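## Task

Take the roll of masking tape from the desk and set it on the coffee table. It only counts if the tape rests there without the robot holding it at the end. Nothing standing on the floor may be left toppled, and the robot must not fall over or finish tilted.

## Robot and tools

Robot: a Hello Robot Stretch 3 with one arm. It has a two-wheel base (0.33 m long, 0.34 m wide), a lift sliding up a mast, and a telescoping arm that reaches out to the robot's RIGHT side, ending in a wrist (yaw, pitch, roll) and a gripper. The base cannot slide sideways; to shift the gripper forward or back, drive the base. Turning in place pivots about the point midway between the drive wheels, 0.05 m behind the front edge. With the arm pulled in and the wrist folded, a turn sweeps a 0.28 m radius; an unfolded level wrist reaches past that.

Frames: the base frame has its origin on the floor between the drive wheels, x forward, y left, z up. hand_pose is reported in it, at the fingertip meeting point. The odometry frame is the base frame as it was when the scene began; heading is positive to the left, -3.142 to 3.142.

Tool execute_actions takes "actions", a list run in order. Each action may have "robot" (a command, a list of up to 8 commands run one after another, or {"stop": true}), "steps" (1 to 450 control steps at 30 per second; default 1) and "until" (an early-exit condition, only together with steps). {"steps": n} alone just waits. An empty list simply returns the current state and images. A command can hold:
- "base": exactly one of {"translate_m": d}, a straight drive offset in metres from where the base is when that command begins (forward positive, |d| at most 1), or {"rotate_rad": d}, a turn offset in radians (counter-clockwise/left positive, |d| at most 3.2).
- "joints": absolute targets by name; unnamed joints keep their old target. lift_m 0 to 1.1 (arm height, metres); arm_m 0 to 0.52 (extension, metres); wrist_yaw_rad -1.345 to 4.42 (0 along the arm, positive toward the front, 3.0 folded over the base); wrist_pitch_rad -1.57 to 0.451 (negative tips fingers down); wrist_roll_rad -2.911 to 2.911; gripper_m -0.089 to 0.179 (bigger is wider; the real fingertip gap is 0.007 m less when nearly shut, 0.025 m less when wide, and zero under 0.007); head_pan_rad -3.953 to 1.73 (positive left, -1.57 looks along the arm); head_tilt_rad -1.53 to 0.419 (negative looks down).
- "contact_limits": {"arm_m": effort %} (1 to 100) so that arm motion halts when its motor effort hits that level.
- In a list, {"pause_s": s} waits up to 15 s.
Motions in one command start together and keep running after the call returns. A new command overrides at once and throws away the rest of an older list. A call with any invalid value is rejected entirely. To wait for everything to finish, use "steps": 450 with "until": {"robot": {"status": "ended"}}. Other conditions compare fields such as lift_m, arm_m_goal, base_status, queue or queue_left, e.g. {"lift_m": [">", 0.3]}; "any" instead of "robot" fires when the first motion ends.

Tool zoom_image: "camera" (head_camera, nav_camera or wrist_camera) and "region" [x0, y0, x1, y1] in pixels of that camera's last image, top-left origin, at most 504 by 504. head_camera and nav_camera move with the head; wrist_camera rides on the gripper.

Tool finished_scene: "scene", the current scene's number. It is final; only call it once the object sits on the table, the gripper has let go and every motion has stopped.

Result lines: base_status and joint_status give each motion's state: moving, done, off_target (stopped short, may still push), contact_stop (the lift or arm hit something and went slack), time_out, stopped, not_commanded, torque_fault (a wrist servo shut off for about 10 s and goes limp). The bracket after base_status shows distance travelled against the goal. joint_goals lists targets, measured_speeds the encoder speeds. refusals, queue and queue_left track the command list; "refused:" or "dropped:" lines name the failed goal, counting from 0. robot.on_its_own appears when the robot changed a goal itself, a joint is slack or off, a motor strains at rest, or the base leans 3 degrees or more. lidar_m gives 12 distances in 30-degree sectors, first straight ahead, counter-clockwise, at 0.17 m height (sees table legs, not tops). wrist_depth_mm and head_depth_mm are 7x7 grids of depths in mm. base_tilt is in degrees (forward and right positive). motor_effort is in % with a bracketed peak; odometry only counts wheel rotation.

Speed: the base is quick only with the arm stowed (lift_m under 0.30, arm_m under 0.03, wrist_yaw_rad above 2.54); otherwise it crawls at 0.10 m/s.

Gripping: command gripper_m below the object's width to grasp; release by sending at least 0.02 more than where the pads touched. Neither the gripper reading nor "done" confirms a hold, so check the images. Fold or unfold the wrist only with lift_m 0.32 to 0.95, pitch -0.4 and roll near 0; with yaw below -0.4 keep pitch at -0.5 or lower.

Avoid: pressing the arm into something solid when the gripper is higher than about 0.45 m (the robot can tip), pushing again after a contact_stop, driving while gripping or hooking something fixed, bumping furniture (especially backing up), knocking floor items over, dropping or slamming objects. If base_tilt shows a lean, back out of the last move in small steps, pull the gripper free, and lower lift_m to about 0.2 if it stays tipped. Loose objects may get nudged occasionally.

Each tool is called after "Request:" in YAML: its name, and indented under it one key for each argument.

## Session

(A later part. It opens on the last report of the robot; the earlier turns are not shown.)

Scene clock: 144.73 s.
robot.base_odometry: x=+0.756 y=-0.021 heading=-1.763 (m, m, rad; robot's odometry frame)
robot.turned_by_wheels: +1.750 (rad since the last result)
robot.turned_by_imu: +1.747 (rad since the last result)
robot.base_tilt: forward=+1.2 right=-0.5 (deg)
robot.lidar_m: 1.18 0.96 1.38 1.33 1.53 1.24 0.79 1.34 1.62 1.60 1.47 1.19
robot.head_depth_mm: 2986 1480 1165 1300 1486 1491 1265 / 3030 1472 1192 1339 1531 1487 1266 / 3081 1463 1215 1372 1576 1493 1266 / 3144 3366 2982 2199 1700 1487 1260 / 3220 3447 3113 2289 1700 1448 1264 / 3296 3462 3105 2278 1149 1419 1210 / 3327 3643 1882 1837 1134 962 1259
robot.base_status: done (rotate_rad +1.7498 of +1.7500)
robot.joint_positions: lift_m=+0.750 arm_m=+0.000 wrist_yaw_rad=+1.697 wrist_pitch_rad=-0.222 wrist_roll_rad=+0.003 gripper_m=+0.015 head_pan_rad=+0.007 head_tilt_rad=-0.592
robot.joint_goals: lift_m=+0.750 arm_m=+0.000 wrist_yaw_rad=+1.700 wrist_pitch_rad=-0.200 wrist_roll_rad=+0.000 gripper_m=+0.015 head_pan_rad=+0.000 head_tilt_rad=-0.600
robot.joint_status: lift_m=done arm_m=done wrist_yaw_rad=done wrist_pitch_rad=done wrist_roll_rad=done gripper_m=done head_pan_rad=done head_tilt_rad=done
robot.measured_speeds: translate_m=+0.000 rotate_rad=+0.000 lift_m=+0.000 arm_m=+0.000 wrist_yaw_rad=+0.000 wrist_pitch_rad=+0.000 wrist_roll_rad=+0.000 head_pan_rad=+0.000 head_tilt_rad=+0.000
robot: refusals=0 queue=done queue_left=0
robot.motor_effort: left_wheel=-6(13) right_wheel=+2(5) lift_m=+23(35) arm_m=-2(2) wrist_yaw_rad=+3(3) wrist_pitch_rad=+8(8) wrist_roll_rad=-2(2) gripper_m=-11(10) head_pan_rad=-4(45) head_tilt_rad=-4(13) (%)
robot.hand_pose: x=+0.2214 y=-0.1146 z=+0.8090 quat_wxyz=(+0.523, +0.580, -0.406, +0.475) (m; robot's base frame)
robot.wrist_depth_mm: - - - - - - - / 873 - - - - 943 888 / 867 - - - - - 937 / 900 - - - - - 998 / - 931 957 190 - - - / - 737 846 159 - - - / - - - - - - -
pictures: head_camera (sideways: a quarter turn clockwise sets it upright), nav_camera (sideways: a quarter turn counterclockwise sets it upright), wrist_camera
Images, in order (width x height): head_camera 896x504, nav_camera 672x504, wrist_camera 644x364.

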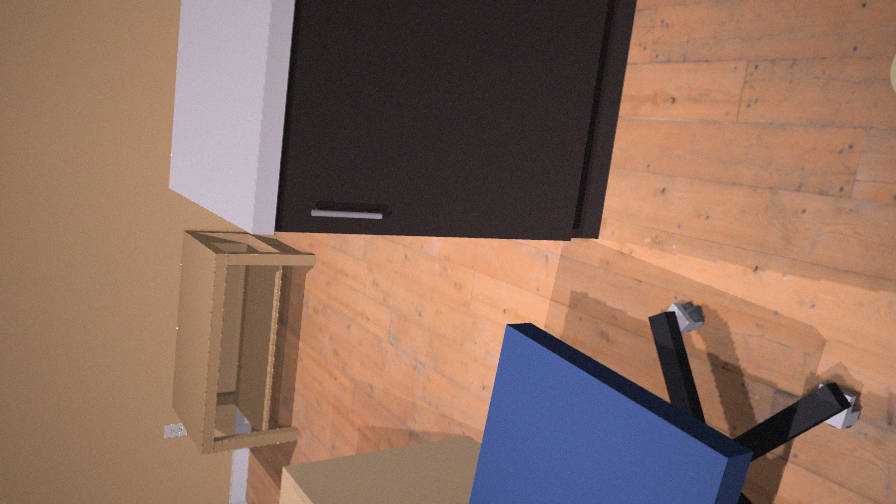

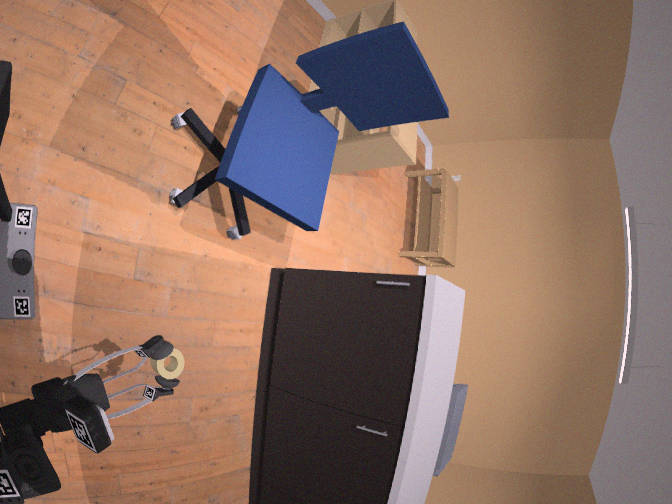

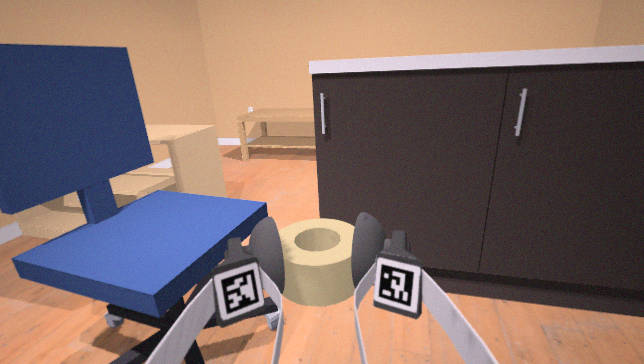

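Request:
execute_actions:
  actions:
    - {"robot":[{"base":{"rotate_rad":-0.25},"joints":{"lift_m":1.02}},{"base":{"translate_m":0.76}},{"base":{"rotate_rad":1.64},"joints":{"head_tilt_rad":-1.0}}],"steps":450,"until":{"robot":{"status":"ended"}}}

Scene clock: 160.20 s.
robot.base_odometry: x=+0.431 y=-0.708 heading=-0.373 (m, m, rad; robot's odometry frame)
robot.turned_by_wheels: +1.390 (rad since the last result)
robot.turned_by_imu: +1.385 (rad since the last result)
robot.base_tilt: forward=-0.1 right=-0.5 (deg)
robot.lidar_m: 0.64 1.55 1.94 1.55 2.05 1.59 1.55 0.62 0.44 0.43 0.44 1.11
robot.head_depth_mm: 783 1739 1698 1492 1330 1233 1119 / 793 939 1086 960 1300 1204 1119 / 804 952 1091 956 1206 1213 1119 / 811 964 1090 960 1306 1226 1116 / 825 979 1095 960 1246 1234 1131 / 2139 2005 1727 997 1317 1231 1120 / 1733 1720 1734 1529 1356 1229 1121
robot.base_status: moving (rotate_rad +1.6398 of +1.6400)
robot.joint_positions: lift_m=+1.020 arm_m=+0.000 wrist_yaw_rad=+1.697 wrist_pitch_rad=-0.222 wrist_roll_rad=+0.003 gripper_m=+0.015 head_pan_rad=+0.007 head_tilt_rad=-0.987
robot.joint_goals: lift_m=+1.020 arm_m=+0.000 wrist_yaw_rad=+1.700 wrist_pitch_rad=-0.200 wrist_roll_rad=+0.000 gripper_m=+0.015 head_pan_rad=+0.000 head_tilt_rad=-1.000
robot.joint_status: lift_m=done arm_m=done wrist_yaw_rad=done wrist_pitch_rad=done wrist_roll_rad=done gripper_m=done head_pan_rad=done head_tilt_rad=done
robot.measured_speeds: translate_m=+0.000 rotate_rad=+0.008 lift_m=+0.000 arm_m=+0.000 wrist_yaw_rad=+0.000 wrist_pitch_rad=+0.000 wrist_roll_rad=+0.000 head_pan_rad=+0.000 head_tilt_rad=+0.000
robot: refusals=0 queue=running queue_left=0
robot.motor_effort: left_wheel=-9(12) right_wheel=+3(5) lift_m=+34(36) arm_m=-2(2) wrist_yaw_rad=+3(2) wrist_pitch_rad=+8(9) wrist_roll_rad=-3(2) gripper_m=-10(10) head_pan_rad=-4(4) head_tilt_rad=-7(37) (%)
robot.hand_pose: x=+0.2213 y=-0.1146 z=+1.0785 quat_wxyz=(+0.523, +0.580, -0.406, +0.475) (m; robot's base frame)
robot.wrist_depth_mm: - - - - - - - / - - - - - - - / - - - - - - - / - - - 855 - - - / - - - 189 - - - / - - - 159 - - - / - - 961 887 - - -
pictures: head_camera (sideways: a quarter turn clockwise sets it upright), nav_camera (sideways: a quarter turn counterclockwise sets it upright), wrist_camera
Images, in order (width x height): head_camera 896x504, nav_camera 672x504, wrist_camera 644x364.

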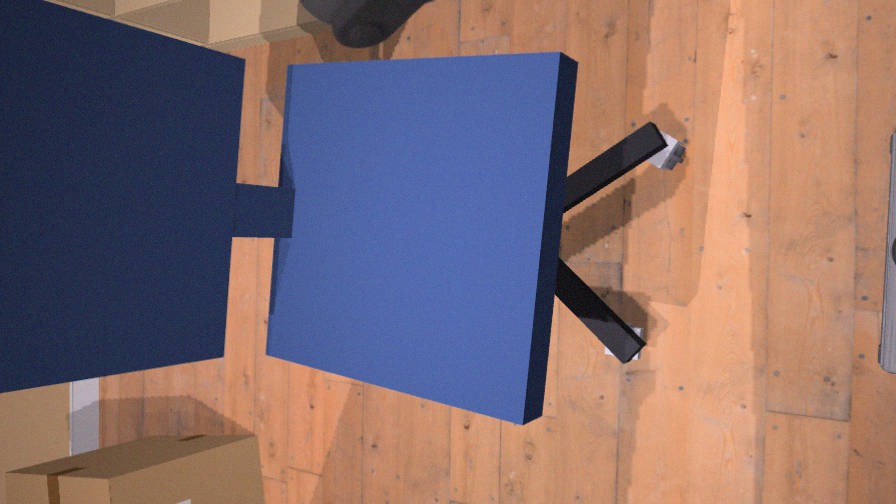

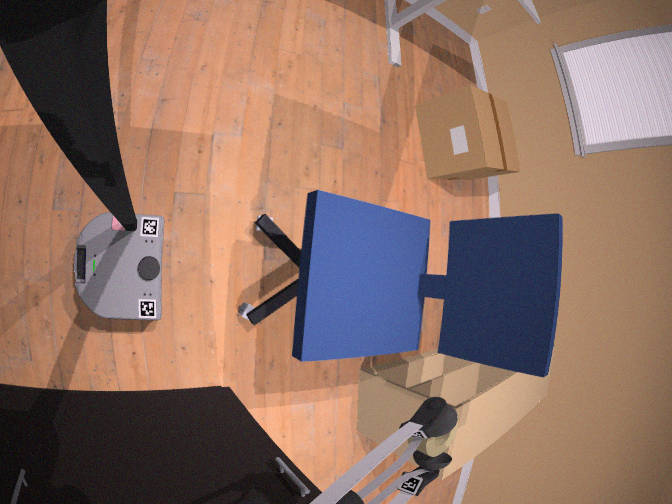

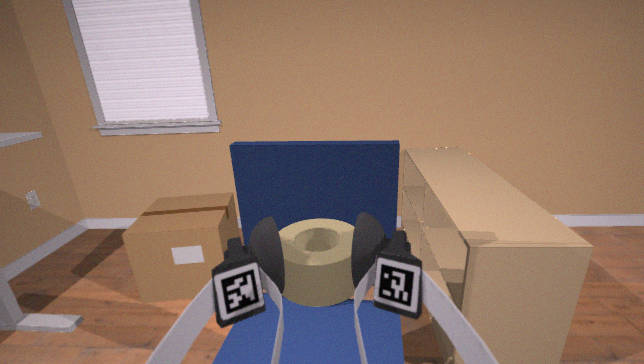

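Request:
execute_actions:
  actions:
    - {"robot":[{"base":{"translate_m":0.68}},{"base":{"translate_m":-0.08}}],"steps":450,"until":{"robot":{"status":"ended"}}}

Scene clock: 171.07 s.
robot.base_odometry: x=+0.989 y=-0.927 heading=-0.373 (m, m, rad; robot's odometry frame)
robot.turned_by_wheels: +0.000 (rad since the last result)
robot.turned_by_imu: -0.037 (rad since the last result)
robot.base_tilt: forward=+1.2 right=-0.5 (deg)
robot.lidar_m: 0.36 0.36 1.11 2.01 2.06 2.25 2.06 0.61 0.52 1.03 0.62 1.10
robot.head_depth_mm: 1540 1719 1668 1472 1357 1224 1116 / 1570 1851 1719 1526 1343 783 1119 / 582 660 870 961 857 775 1088 / 570 646 788 958 857 775 1116 / 565 630 769 942 856 772 1106 / 560 614 748 946 858 774 1029 / 552 602 729 944 859 775 1079
robot.base_status: done (translate_m -0.0800 of -0.0800)
robot.joint_positions: lift_m=+1.020 arm_m=+0.000 wrist_yaw_rad=+1.698 wrist_pitch_rad=-0.222 wrist_roll_rad=+0.003 gripper_m=+0.015 head_pan_rad=+0.007 head_tilt_rad=-0.988
robot.joint_goals: lift_m=+1.020 arm_m=+0.000 wrist_yaw_rad=+1.700 wrist_pitch_rad=-0.200 wrist_roll_rad=+0.000 gripper_m=+0.015 head_pan_rad=+0.000 head_tilt_rad=-1.000
robot.joint_status: lift_m=done arm_m=done wrist_yaw_rad=done wrist_pitch_rad=done wrist_roll_rad=done gripper_m=done head_pan_rad=done head_tilt_rad=done
robot.measured_speeds: translate_m=+0.000 rotate_rad=+0.000 lift_m=+0.000 arm_m=+0.000 wrist_yaw_rad=+0.000 wrist_pitch_rad=+0.000 wrist_roll_rad=+0.000 head_pan_rad=+0.000 head_tilt_rad=+0.000
robot: refusals=0 queue=done queue_left=0
robot.motor_effort: left_wheel=+0(64) right_wheel=+0(57) lift_m=+35(34) arm_m=-2(2) wrist_yaw_rad=+0(2) wrist_pitch_rad=+9(8) wrist_roll_rad=-2(2) gripper_m=-10(10) head_pan_rad=-4(4) head_tilt_rad=-6(7) (%)
robot.hand_pose: x=+0.2213 y=-0.1143 z=+1.0785 quat_wxyz=(+0.523, +0.580, -0.406, +0.475) (m; robot's base frame)
robot.wrist_depth_mm: - - - - - - - / - - - - - - - / - - - - - - - / - - 577 - - - - / - 567 594 191 - - - / - 609 626 160 - 872 803 / - 647 686 - - 708 664
pictures: head_camera (sideways: a quarter turn clockwise sets it upright), nav_camera (sideways: a quarter turn counterclockwise sets it upright), wrist_camera
Images, in order (width x height): head_camera 896x504, nav_camera 672x504, wrist_camera 644x364.

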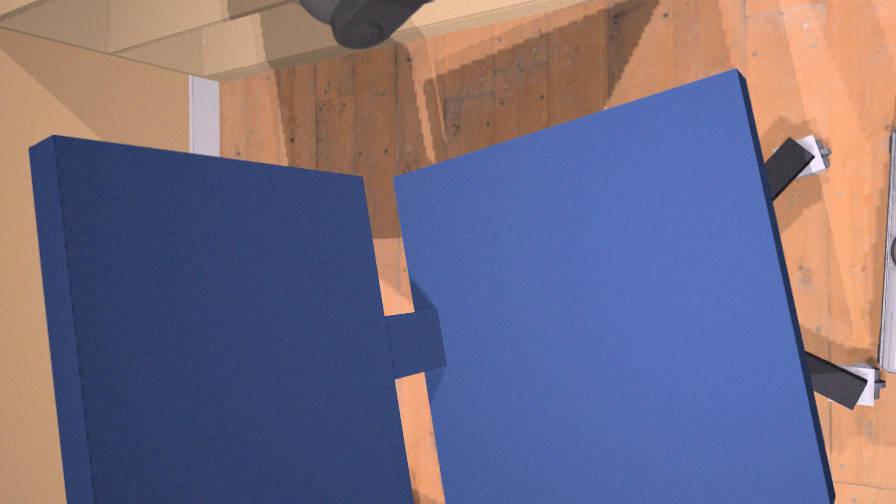

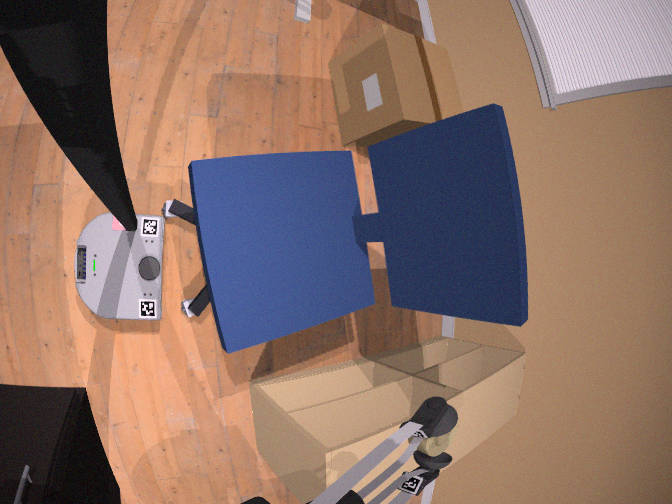

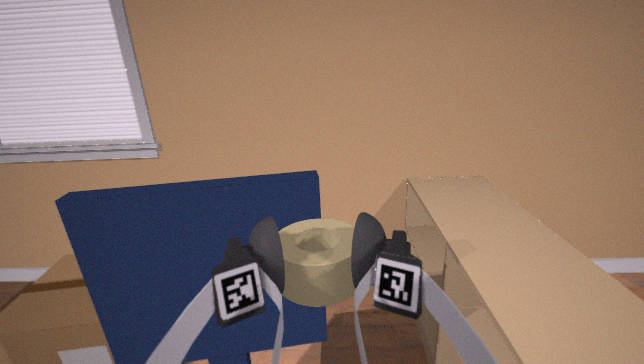

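Request:
execute_actions:
  actions:
    - {"robot":[{"base":{"rotate_rad":-1.53},"joints":{"head_tilt_rad":-0.7}}],"steps":450,"until":{"robot":{"status":"ended"}}}

Scene clock: 174.70 s.
robot.base_odometry: x=+0.989 y=-0.927 heading=-1.903 (m, m, rad; robot's odometry frame)
robot.turned_by_wheels: -1.529 (rad since the last result)
robot.turned_by_imu: -1.523 (rad since the last result)
robot.base_tilt: forward=+1.2 right=-0.5 (deg)
robot.lidar_m: 2.13 0.62 1.10 0.38 0.38 1.15 2.02 1.69 2.22 1.67 0.58 0.52
robot.head_depth_mm: 2400 2724 2442 1084 1156 1052 1039 / 2409 2690 2507 1986 1588 1357 1198 / 2423 2734 2518 1976 1617 1391 1201 / 2434 2589 2408 1965 1625 1393 1198 / 2443 2476 2399 1977 1636 1375 1198 / 2446 2479 2408 1973 1624 1378 1202 / 2438 2494 2408 1946 1174 1190 1163
robot.base_status: done (rotate_rad -1.5294 of -1.5300)
robot.joint_positions: lift_m=+1.020 arm_m=+0.000 wrist_yaw_rad=+1.699 wrist_pitch_rad=-0.223 wrist_roll_rad=+0.003 gripper_m=+0.015 head_pan_rad=+0.006 head_tilt_rad=-0.703
robot.joint_goals: lift_m=+1.020 arm_m=+0.000 wrist_yaw_rad=+1.700 wrist_pitch_rad=-0.200 wrist_roll_rad=+0.000 gripper_m=+0.015 head_pan_rad=+0.000 head_tilt_rad=-0.700
robot.joint_status: lift_m=done arm_m=done wrist_yaw_rad=done wrist_pitch_rad=done wrist_roll_rad=done gripper_m=done head_pan_rad=done head_tilt_rad=done
robot.measured_speeds: translate_m=+0.000 rotate_rad=+0.000 lift_m=+0.000 arm_m=+0.000 wrist_yaw_rad=+0.000 wrist_pitch_rad=+0.000 wrist_roll_rad=+0.000 head_pan_rad=+0.000 head_tilt_rad=+0.000
robot: refusals=0 queue=done queue_left=0
robot.motor_effort: left_wheel=+11(30) right_wheel=-10(13) lift_m=+34(34) arm_m=-2(2) wrist_yaw_rad=+1(1) wrist_pitch_rad=+9(9) wrist_roll_rad=-2(2) gripper_m=-11(11) head_pan_rad=-4(4) head_tilt_rad=+1(29) (%)
robot.hand_pose: x=+0.2212 y=-0.1142 z=+1.0783 quat_wxyz=(+0.523, +0.580, -0.405, +0.475) (m; robot's base frame)
robot.wrist_depth_mm: - - - - - - - / - - - - - - - / - - - - - - - / - - - - - 712 698 / - - - 190 823 507 487 / 926 913 - 160 - 419 379 / 741 772 - - - 405 392
pictures: head_camera (sideways: a quarter turn clockwise sets it upright), nav_camera (sideways: a quarter turn counterclockwise sets it upright), wrist_camera
Images, in order (width x height): head_camera 896x504, nav_camera 672x504, wrist_camera 644x364.

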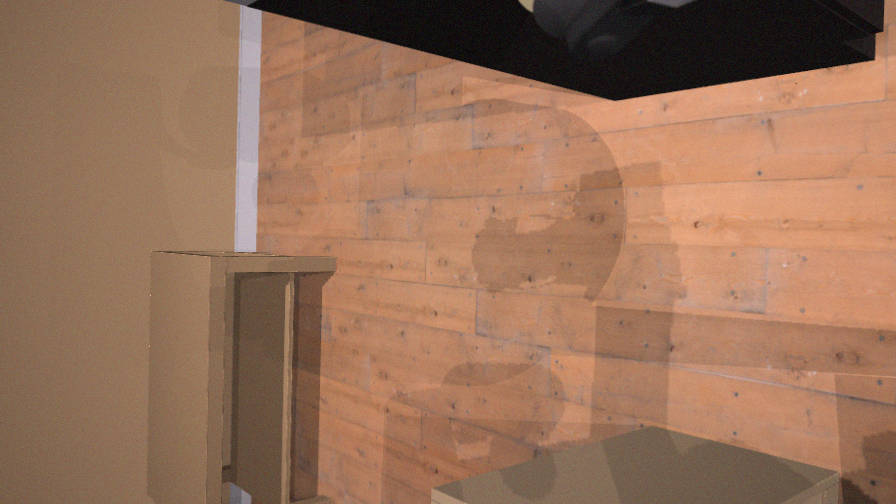

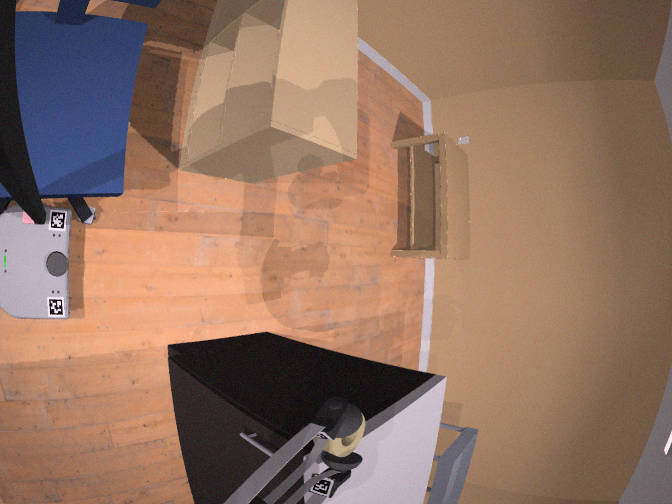

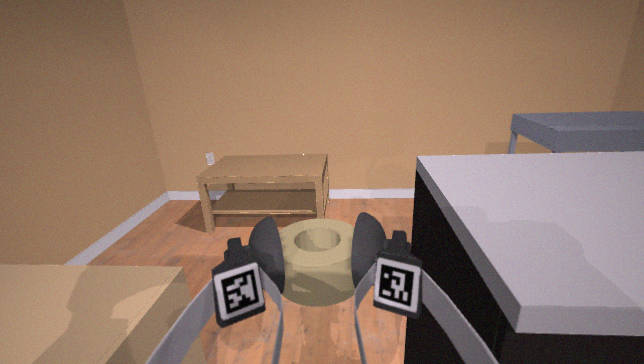

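Request:
execute_actions:
  actions:
    - {"robot":[{"base":{"rotate_rad":-0.1}},{"base":{"translate_m":0.9}},{"base":{"rotate_rad":0.1}},{"base":{"translate_m":0.8},"joints":{"lift_m":0.7}}],"steps":450,"until":{"robot":{"status":"ended"}}}

Request:
execute_actions:
  actions:
    - {"robot":[{"base":{"rotate_rad":1.53},"joints":{"head_pan_rad":-1.3,"head_tilt_rad":-0.8}}],"steps":450,"until":{"robot":{"status":"ended"}}}

Scene clock: 189.97 s.
robot.base_odometry: x=+0.522 y=-2.009 heading=-1.903 (m, m, rad; robot's odometry frame)
robot.turned_by_wheels: +0.000 (rad since the last result)
robot.turned_by_imu: -0.004 (rad since the last result)
robot.base_tilt: forward=+0.1 right=+1.2 (deg)
robot.lidar_m: 0.96 1.63 1.40 1.73 0.60 0.68 2.80 0.31 0.29 0.73 0.93 1.65
robot.head_depth_mm: 1352 1517 1738 1926 1623 1386 1229 / 1361 1525 1741 1924 1623 1386 1202 / 1365 1537 1753 1936 1637 1385 1200 / 1372 1551 1759 1924 1633 1380 1205 / 1370 1542 1695 1742 1543 1377 1194 / 1375 1545 1613 1323 1542 1381 1194 / 1379 1549 1625 1314 1535 1378 1194
robot.base_status: moving (translate_m +0.2799 of +0.8000)
robot.joint_positions: lift_m=+0.711 arm_m=+0.000 wrist_yaw_rad=+1.699 wrist_pitch_rad=-0.223 wrist_roll_rad=+0.003 gripper_m=+0.015 head_pan_rad=+0.006 head_tilt_rad=-0.703
robot.joint_goals: lift_m=+0.700 arm_m=+0.000 wrist_yaw_rad=+1.700 wrist_pitch_rad=-0.200 wrist_roll_rad=+0.000 gripper_m=+0.015 head_pan_rad=+0.000 head_tilt_rad=-0.700
robot.joint_status: lift_m=moving arm_m=done wrist_yaw_rad=done wrist_pitch_rad=done wrist_roll_rad=done gripper_m=done head_pan_rad=done head_tilt_rad=done
robot.measured_speeds: translate_m=+0.100 rotate_rad=+0.000 lift_m=-0.069 arm_m=+0.000 wrist_yaw_rad=+0.000 wrist_pitch_rad=+0.000 wrist_roll_rad=+0.000 head_pan_rad=+0.000 head_tilt_rad=+0.000
robot: refusals=0 queue=running queue_left=0
robot.motor_effort: left_wheel=-4(54) right_wheel=+3(14) lift_m=+23(33) arm_m=-2(2) wrist_yaw_rad=+1(1) wrist_pitch_rad=+9(9) wrist_roll_rad=-2(2) gripper_m=-11(10) head_pan_rad=-4(4) head_tilt_rad=+1(1) (%)
robot.hand_pose: x=+0.2212 y=-0.1142 z=+0.7694 quat_wxyz=(+0.523, +0.580, -0.405, +0.475) (m; robot's base frame)
robot.wrist_depth_mm: - - - - - - - / - - - - - - - / - - - - - - - / - - - - - - - / - - - 190 - - - / - - - 160 - - - / - - - - - - -
pictures: head_camera (sideways: a quarter turn clockwise sets it upright), nav_camera (sideways: a quarter turn counterclockwise sets it upright), wrist_camera
Images, in order (width x height): head_camera 896x504, nav_camera 672x504, wrist_camera 644x364.

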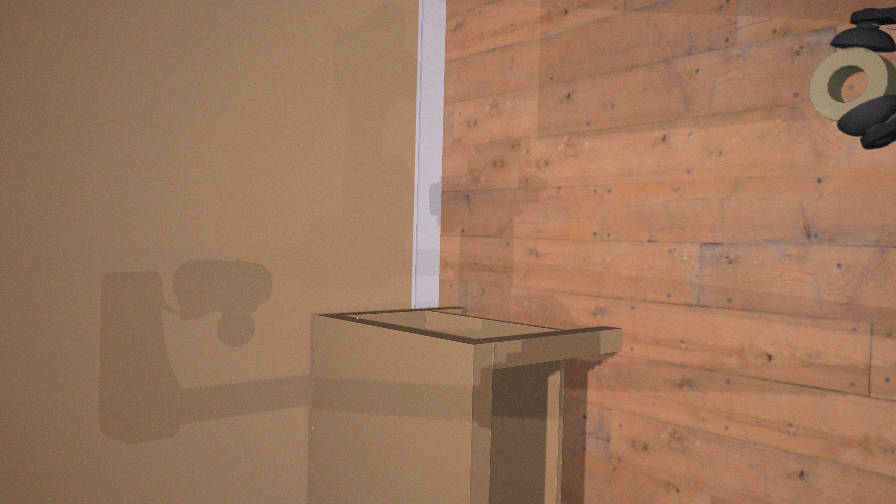

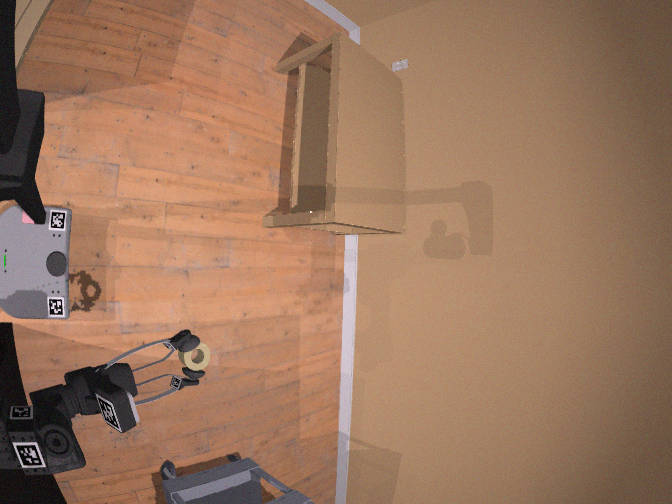

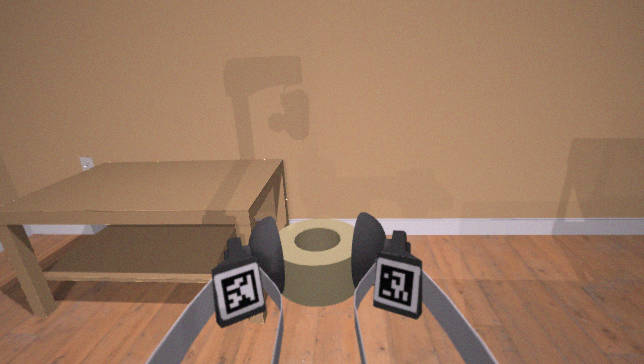

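Scene clock: 193.33 s.
robot.base_odometry: x=+0.512 y=-2.041 heading=-0.373 (m, m, rad; robot's odometry frame)
robot.turned_by_wheels: +1.530 (rad since the last result)
robot.turned_by_imu: +1.528 (rad since the last result)
robot.base_tilt: forward=+1.2 right=-0.5 (deg)
robot.lidar_m: 1.74 0.61 0.66 2.83 0.32 0.32 0.75 0.92 1.64 0.93 0.92 1.38
robot.head_depth_mm: 1314 1498 1702 1794 1525 1326 - / 1359 1528 1761 1798 1522 1323 - / 1392 1576 1651 1739 1521 1321 1183 / 1429 1611 1413 1318 1495 1319 1202 / 1461 1634 1411 1542 1523 1316 1209 / 1497 1672 1410 1620 1510 1311 1167 / 1539 1711 1411 1657 1528 1315 1134
robot.base_status: done (rotate_rad +1.5298 of +1.5300)
robot.joint_positions: lift_m=+0.700 arm_m=+0.000 wrist_yaw_rad=+1.699 wrist_pitch_rad=-0.223 wrist_roll_rad=+0.003 gripper_m=+0.015 head_pan_rad=-1.293 head_tilt_rad=-0.790
robot.joint_goals: lift_m=+0.700 arm_m=+0.000 wrist_yaw_rad=+1.700 wrist_pitch_rad=-0.200 wrist_roll_rad=+0.000 gripper_m=+0.015 head_pan_rad=-1.300 head_tilt_rad=-0.800
robot.joint_status: lift_m=done arm_m=done wrist_yaw_rad=done wrist_pitch_rad=done wrist_roll_rad=done gripper_m=done head_pan_rad=done head_tilt_rad=done
robot.measured_speeds: translate_m=+0.000 rotate_rad=+0.000 lift_m=+0.000 arm_m=+0.000 wrist_yaw_rad=+0.000 wrist_pitch_rad=+0.000 wrist_roll_rad=+0.000 head_pan_rad=+0.000 head_tilt_rad=+0.000
robot: refusals=0 queue=done queue_left=0
robot.motor_effort: left_wheel=-6(16) right_wheel=+3(4) lift_m=+23(23) arm_m=-2(2) wrist_yaw_rad=+1(0) wrist_pitch_rad=+9(8) wrist_roll_rad=-2(2) gripper_m=-10(10) head_pan_rad=-4(45) head_tilt_rad=-6(16) (%)
robot.hand_pose: x=+0.2212 y=-0.1142 z=+0.7587 quat_wxyz=(+0.523, +0.580, -0.405, +0.475) (m; robot's base frame)
robot.wrist_depth_mm: - - - - - - - / - - - - - - - / - - - - - - - / 780 969 - - - - - / 614 - - 189 - - - / 561 901 - 159 - - - / 585 990 - - - - -
pictures: head_camera (sideways: a quarter turn clockwise sets it upright), nav_camera (sideways: a quarter turn counterclockwise sets it upright), wrist_camera
Images, in order (width x height): head_camera 896x504, nav_camera 672x504, wrist_camera 644x364.

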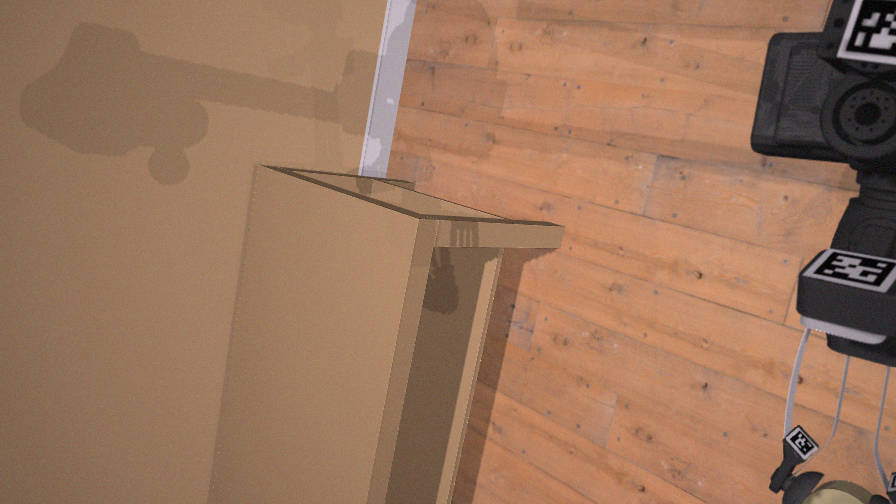

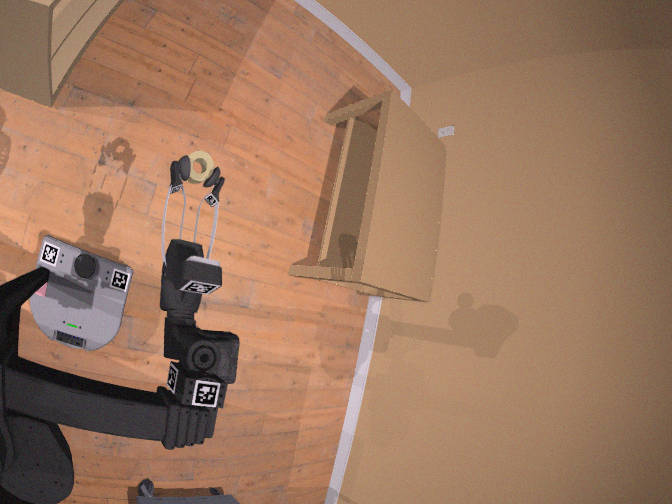

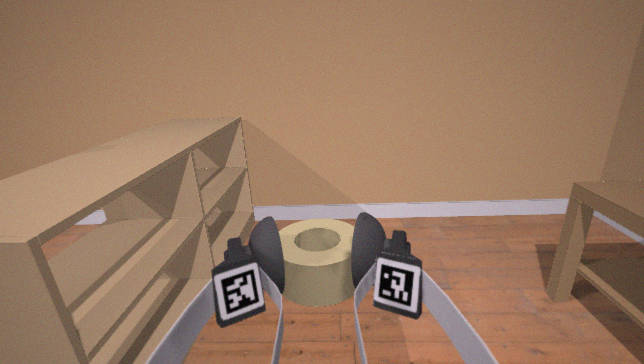

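Request:
execute_actions:
  actions:
    - {"robot":[{"base":{"rotate_rad":-0.8}},{"base":{"translate_m":0.6}},{"base":{"rotate_rad":0.8}},{"base":{"translate_m":0.15},"joints":{"wrist_yaw_rad":0,"head_pan_rad":-1.57}},{"joints":{"arm_m":0.25}}],"steps":450,"until":{"robot":{"status":"ended"}}}

Scene clock: 208.50 s.
robot.base_odometry: x=+0.884 y=-2.648 heading=-0.373 (m, m, rad; robot's odometry frame)
robot.turned_by_wheels: +0.000 (rad since the last result)
robot.turned_by_imu: -0.003 (rad since the last result)
robot.base_tilt: forward=+1.2 right=-0.5 (deg)
robot.lidar_m: 1.19 1.22 0.99 0.83 1.15 1.03 1.44 1.64 0.54 1.00 1.06 0.66
robot.head_depth_mm: 944 1084 1261 1383 990 975 - / 945 1080 1258 1167 988 1147 - / 947 1077 1250 1162 989 907 - / 944 1078 1250 1159 984 905 1164 / 942 1077 1251 1159 985 1138 1167 / 943 1073 1244 1157 985 1138 1167 / 938 1077 1250 1158 985 1138 1159
robot.base_status: done (translate_m +0.1500 of +0.1500)
robot.joint_positions: lift_m=+0.700 arm_m=+0.001 wrist_yaw_rad=+0.004 wrist_pitch_rad=-0.223 wrist_roll_rad=+0.003 gripper_m=+0.015 head_pan_rad=-1.563 head_tilt_rad=-0.790
robot.joint_goals: lift_m=+0.700 arm_m=+0.250 wrist_yaw_rad=+0.000 wrist_pitch_rad=-0.200 wrist_roll_rad=+0.000 gripper_m=+0.015 head_pan_rad=-1.570 head_tilt_rad=-0.800
robot.joint_status: lift_m=done arm_m=moving wrist_yaw_rad=done wrist_pitch_rad=done wrist_roll_rad=done gripper_m=done head_pan_rad=done head_tilt_rad=done
robot.measured_speeds: translate_m=+0.000 rotate_rad=+0.000 lift_m=+0.000 arm_m=+0.015 wrist_yaw_rad=+0.000 wrist_pitch_rad=+0.000 wrist_roll_rad=+0.000 head_pan_rad=+0.000 head_tilt_rad=+0.000
robot: refusals=0 queue=running queue_left=0
robot.motor_effort: left_wheel=-6(13) right_wheel=+3(6) lift_m=+23(23) arm_m=+3(4) wrist_yaw_rad=-3(2) wrist_pitch_rad=+9(9) wrist_roll_rad=-2(2) gripper_m=-11(10) head_pan_rad=-4(28) head_tilt_rad=-6(6) (%)
robot.hand_pose: x=-0.0206 y=-0.3904 z=+0.7587 quat_wxyz=(+0.702, +0.080, -0.703, -0.078) (m; robot's base frame)
robot.wrist_depth_mm: 714 732 744 759 786 825 813 / 750 778 797 807 855 853 879 / 795 833 849 854 867 894 923 / 840 865 889 923 974 949 999 / 903 894 903 190 857 - - / 661 648 666 160 - - - / 534 529 499 508 494 509 -
pictures: head_camera (sideways: a quarter turn clockwise sets it upright), nav_camera (sideways: a quarter turn counterclockwise sets it upright), wrist_camera
Images, in order (width x height): head_camera 896x504, nav_camera 672x504, wrist_camera 644x364.

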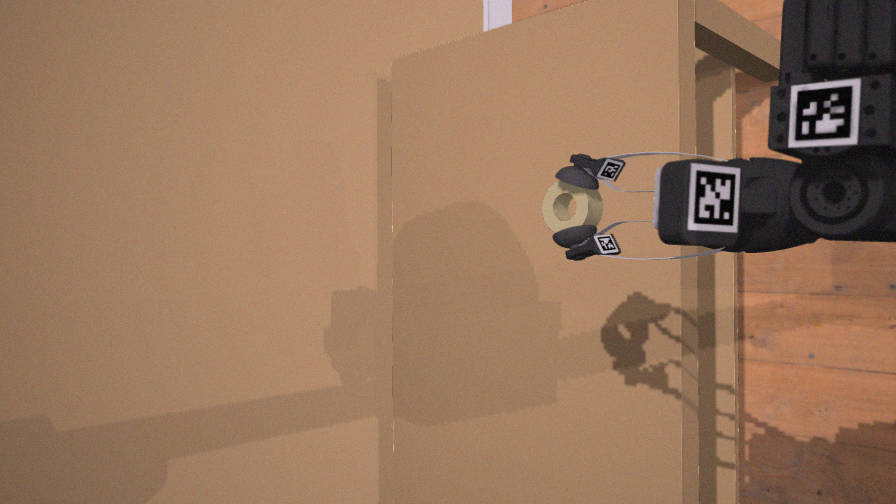

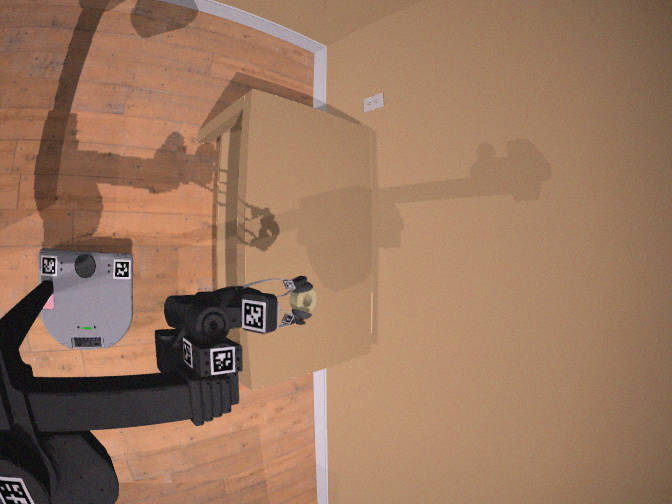

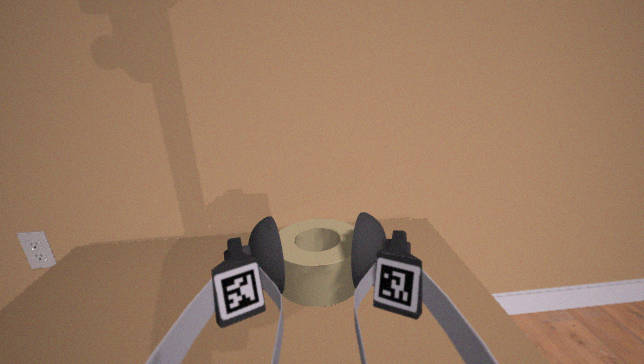

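Request:
execute_actions:
  actions:
    - {"robot":{"joints":{"lift_m":0.47}},"steps":450,"until":{"robot":{"status":"ended"}}}

Scene clock: 211.43 s.
robot.base_odometry: x=+0.884 y=-2.648 heading=-0.373 (m, m, rad; robot's odometry frame)
robot.turned_by_wheels: +0.000 (rad since the last result)
robot.turned_by_imu: +0.000 (rad since the last result)
robot.base_tilt: forward=+1.3 right=-0.5 (deg)
robot.lidar_m: 1.19 1.22 0.99 0.82 1.14 1.03 1.44 1.64 0.54 1.00 1.06 0.66
robot.head_depth_mm: 945 1084 1263 1389 987 978 1167 / 946 1078 1255 1164 987 1139 - / 943 1076 1253 1162 1011 1256 1159 / 946 1073 1259 1160 985 1143 1161 / 944 1072 1253 1159 982 1144 1164 / 938 1073 1248 1159 982 1138 1164 / 942 1073 1246 1154 986 1138 1158
robot.base_status: done (translate_m +0.1500 of +0.1500)
robot.joint_positions: lift_m=+0.470 arm_m=+0.250 wrist_yaw_rad=+0.002 wrist_pitch_rad=-0.223 wrist_roll_rad=+0.003 gripper_m=+0.015 head_pan_rad=-1.563 head_tilt_rad=-0.790
robot.joint_goals: lift_m=+0.470 arm_m=+0.250 wrist_yaw_rad=+0.000 wrist_pitch_rad=-0.200 wrist_roll_rad=+0.000 gripper_m=+0.015 head_pan_rad=-1.570 head_tilt_rad=-0.800
robot.joint_status: lift_m=done arm_m=done wrist_yaw_rad=done wrist_pitch_rad=done wrist_roll_rad=done gripper_m=done head_pan_rad=done head_tilt_rad=done
robot.measured_speeds: translate_m=+0.000 rotate_rad=+0.000 lift_m=+0.000 arm_m=+0.000 wrist_yaw_rad=+0.000 wrist_pitch_rad=+0.000 wrist_roll_rad=+0.000 head_pan_rad=+0.000 head_tilt_rad=+0.000
robot: refusals=0 queue=done queue_left=0
robot.motor_effort: left_wheel=-6(5) right_wheel=+3(2) lift_m=+23(22) arm_m=+4(3) wrist_yaw_rad=-2(2) wrist_pitch_rad=+9(9) wrist_roll_rad=-2(2) gripper_m=-11(10) head_pan_rad=-4(4) head_tilt_rad=-6(6) (%)
robot.hand_pose: x=-0.0209 y=-0.6392 z=+0.5287 quat_wxyz=(+0.702, +0.080, -0.703, -0.078) (m; robot's base frame)
robot.wrist_depth_mm: 492 512 510 533 543 562 561 / 522 541 547 564 578 585 606 / 557 566 588 598 605 631 644 / 577 590 516 489 476 469 695 / 374 362 374 190 346 323 321 / 280 274 278 160 - 253 249 / 224 221 214 214 210 207 203
pictures: head_camera (sideways: a quarter turn clockwise sets it upright), nav_camera (sideways: a quarter turn counterclockwise sets it upright), wrist_camera
Images, in order (width x height): head_camera 896x504, nav_camera 672x504, wrist_camera 644x364.

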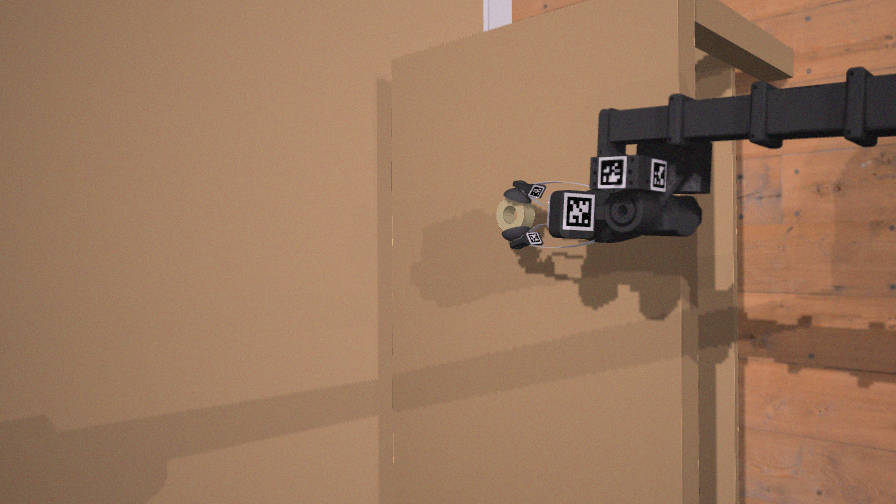

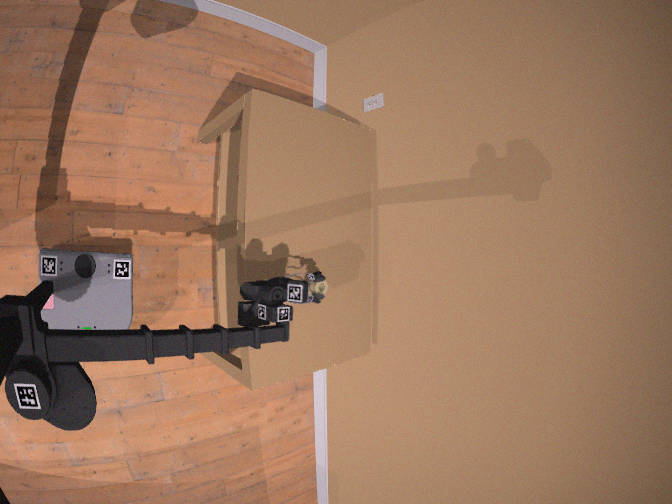

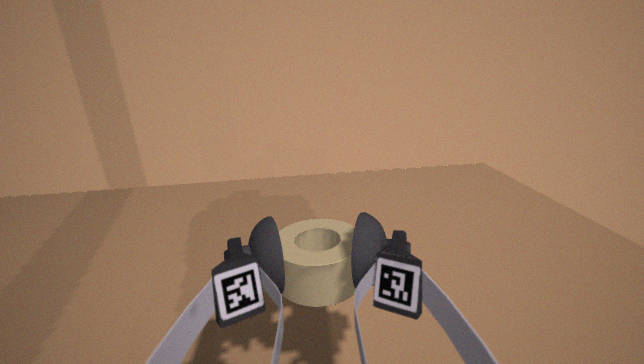

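Request:
execute_actions:
  actions:
    - {"robot":{"joints":{"lift_m":0.413}},"steps":450,"until":{"robot":{"status":"ended"}}}

Scene clock: 212.83 s.
robot.base_odometry: x=+0.884 y=-2.648 heading=-0.373 (m, m, rad; robot's odometry frame)
robot.turned_by_wheels: +0.000 (rad since the last result)
robot.turned_by_imu: +0.000 (rad since the last result)
robot.base_tilt: forward=+1.2 right=-0.4 (deg)
robot.lidar_m: 1.19 1.22 0.99 0.82 1.14 1.03 1.44 1.64 0.54 1.00 1.06 0.66
robot.head_depth_mm: 949 1079 1259 1392 988 980 1157 / 948 1084 1263 1165 988 1146 1172 / 946 1079 1257 1160 1011 1246 1159 / 943 1079 1258 1161 994 1140 1163 / 941 1076 1254 1160 984 1143 1164 / 943 1077 1247 1159 986 1140 1162 / 944 1069 1250 1156 984 1138 1159
robot.base_status: done (translate_m +0.1500 of +0.1500)
robot.joint_positions: lift_m=+0.413 arm_m=+0.250 wrist_yaw_rad=+0.002 wrist_pitch_rad=-0.220 wrist_roll_rad=+0.003 gripper_m=+0.015 head_pan_rad=-1.563 head_tilt_rad=-0.790
robot.joint_goals: lift_m=+0.413 arm_m=+0.250 wrist_yaw_rad=+0.000 wrist_pitch_rad=-0.200 wrist_roll_rad=+0.000 gripper_m=+0.015 head_pan_rad=-1.570 head_tilt_rad=-0.800
robot.joint_status: lift_m=done arm_m=done wrist_yaw_rad=done wrist_pitch_rad=done wrist_roll_rad=done gripper_m=done head_pan_rad=done head_tilt_rad=done
robot.measured_speeds: translate_m=+0.000 rotate_rad=+0.000 lift_m=+0.000 arm_m=+0.000 wrist_yaw_rad=+0.000 wrist_pitch_rad=+0.000 wrist_roll_rad=+0.000 head_pan_rad=+0.000 head_tilt_rad=+0.000
robot: refusals=0 queue=done queue_left=0
robot.motor_effort: left_wheel=-6(5) right_wheel=+2(2) lift_m=+22(24) arm_m=+4(4) wrist_yaw_rad=-1(2) wrist_pitch_rad=+8(8) wrist_roll_rad=-2(2) gripper_m=-10(10) head_pan_rad=-4(4) head_tilt_rad=-5(6) (%)
robot.hand_pose: x=-0.0209 y=-0.6394 z=+0.4724 quat_wxyz=(+0.702, +0.079, -0.703, -0.077) (m; robot's base frame)
robot.wrist_depth_mm: 508 511 520 529 551 562 563 / 530 538 540 565 572 590 606 / 551 564 572 599 600 631 646 / 376 358 347 331 321 311 299 / 250 245 251 189 232 219 217 / 188 184 187 161 - 170 167 / 149 150 143 144 140 139 137
pictures: head_camera (sideways: a quarter turn clockwise sets it upright), nav_camera (sideways: a quarter turn counterclockwise sets it upright), wrist_camera
Images, in order (width x height): head_camera 896x504, nav_camera 672x504, wrist_camera 644x364.

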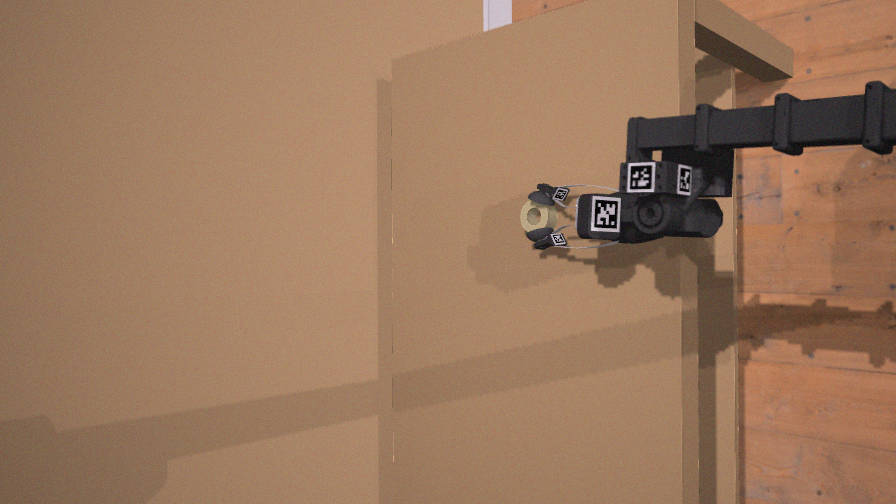

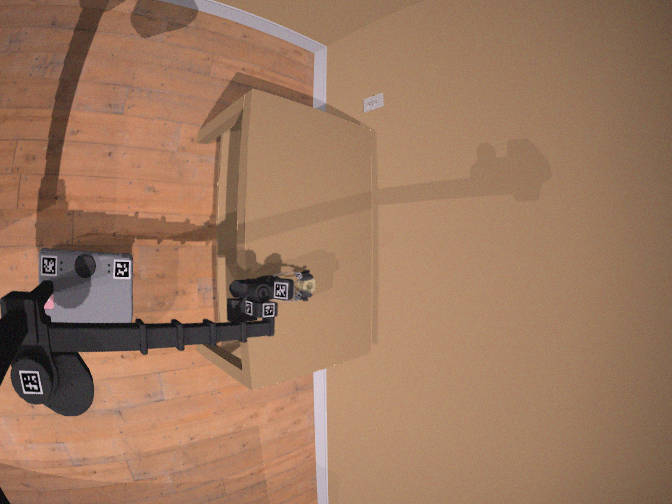

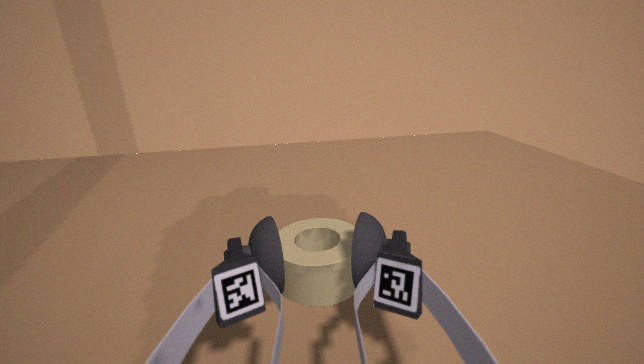

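Request:
execute_actions:
  actions:
    - {"robot":[{"joints":{"lift_m":0.409}},{"joints":{"gripper_m":0.12}},{"joints":{"lift_m":0.5}},{"joints":{"arm_m":0.05}}],"steps":450,"until":{"robot":{"status":"ended"}}}

Scene clock: 219.13 s.
robot.base_odometry: x=+0.884 y=-2.648 heading=-0.373 (m, m, rad; robot's odometry frame)
robot.turned_by_wheels: +0.000 (rad since the last result)
robot.turned_by_imu: +0.000 (rad since the last result)
robot.base_tilt: forward=+1.2 right=-0.5 (deg)
robot.lidar_m: 1.19 1.22 0.99 0.82 1.15 1.03 1.44 1.64 0.54 1.00 1.06 0.66
robot.head_depth_mm: 946 1080 1263 1395 985 974 1161 / 945 1082 1255 1159 984 1141 1204 / 944 1082 1255 1168 984 1142 - / 944 1078 1255 1166 985 1144 1161 / 944 1076 1253 1162 985 1140 1164 / 945 1074 1253 1160 985 1143 1165 / 941 1077 1244 1158 985 1137 1157
robot.base_status: done (translate_m +0.1500 of +0.1500)
robot.joint_positions: lift_m=+0.500 arm_m=+0.050 wrist_yaw_rad=+0.002 wrist_pitch_rad=-0.218 wrist_roll_rad=+0.002 gripper_m=+0.120 head_pan_rad=-1.563 head_tilt_rad=-0.790
robot.joint_goals: lift_m=+0.500 arm_m=+0.050 wrist_yaw_rad=+0.000 wrist_pitch_rad=-0.200 wrist_roll_rad=+0.000 gripper_m=+0.120 head_pan_rad=-1.570 head_tilt_rad=-0.800
robot.joint_status: lift_m=done arm_m=done wrist_yaw_rad=done wrist_pitch_rad=done wrist_roll_rad=done gripper_m=done head_pan_rad=done head_tilt_rad=done
robot.measured_speeds: translate_m=+0.000 rotate_rad=+0.000 lift_m=+0.000 arm_m=+0.000 wrist_yaw_rad=+0.000 wrist_pitch_rad=+0.000 wrist_roll_rad=+0.000 head_pan_rad=+0.000 head_tilt_rad=+0.000
robot: refusals=0 queue=done queue_left=0
robot.motor_effort: left_wheel=-6(5) right_wheel=+2(2) lift_m=+35(35) arm_m=-2(3) wrist_yaw_rad=-1(1) wrist_pitch_rad=+7(8) wrist_roll_rad=-2(2) gripper_m=+1(81) head_pan_rad=-4(4) head_tilt_rad=-5(6) (%)
robot.hand_pose: x=-0.0209 y=-0.4402 z=+0.5595 quat_wxyz=(+0.702, +0.078, -0.703, -0.077) (m; robot's base frame)
robot.wrist_depth_mm: 669 689 717 719 732 763 787 / 695 726 753 765 775 796 818 / 731 752 773 812 824 855 873 / 658 635 619 594 565 873 947 / 448 441 421 383 403 391 965 / 334 343 320 314 304 311 294 / 266 252 256 254 250 242 242
pictures: head_camera (sideways: a quarter turn clockwise sets it upright), nav_camera (sideways: a quarter turn counterclockwise sets it upright), wrist_camera
Images, in order (width x height): head_camera 896x504, nav_camera 672x504, wrist_camera 644x364.

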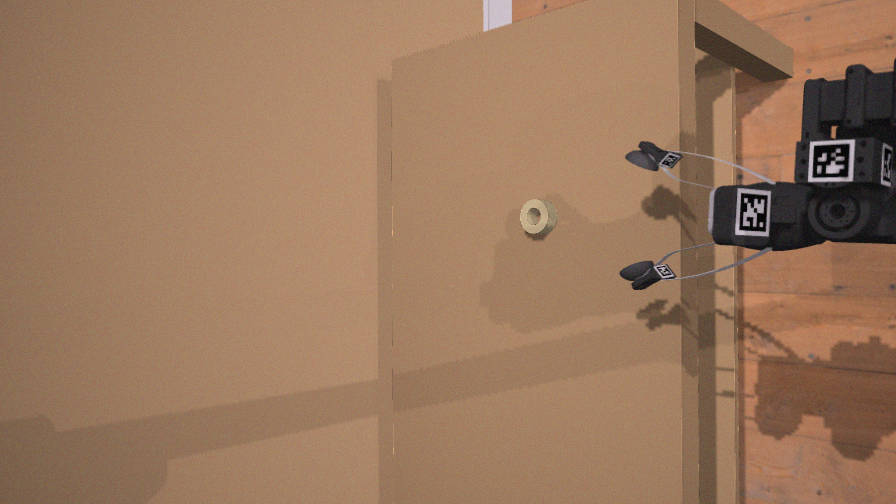

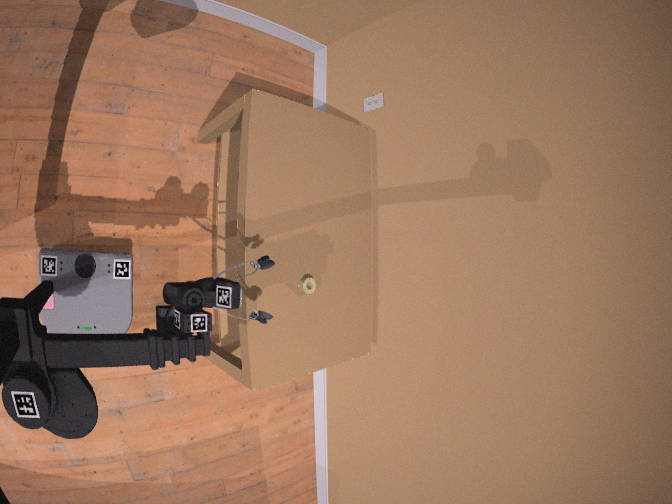

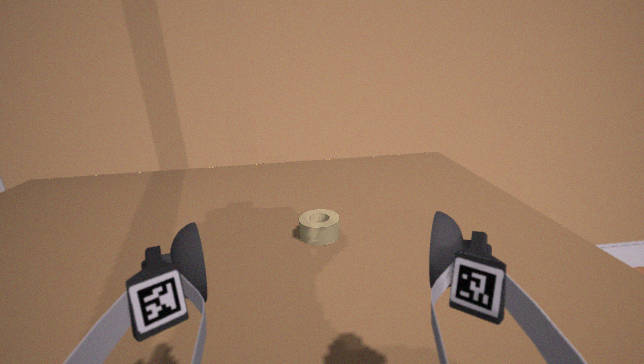

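Request:
finished_scene:
  scene: 1

The scene is finished: the task was done.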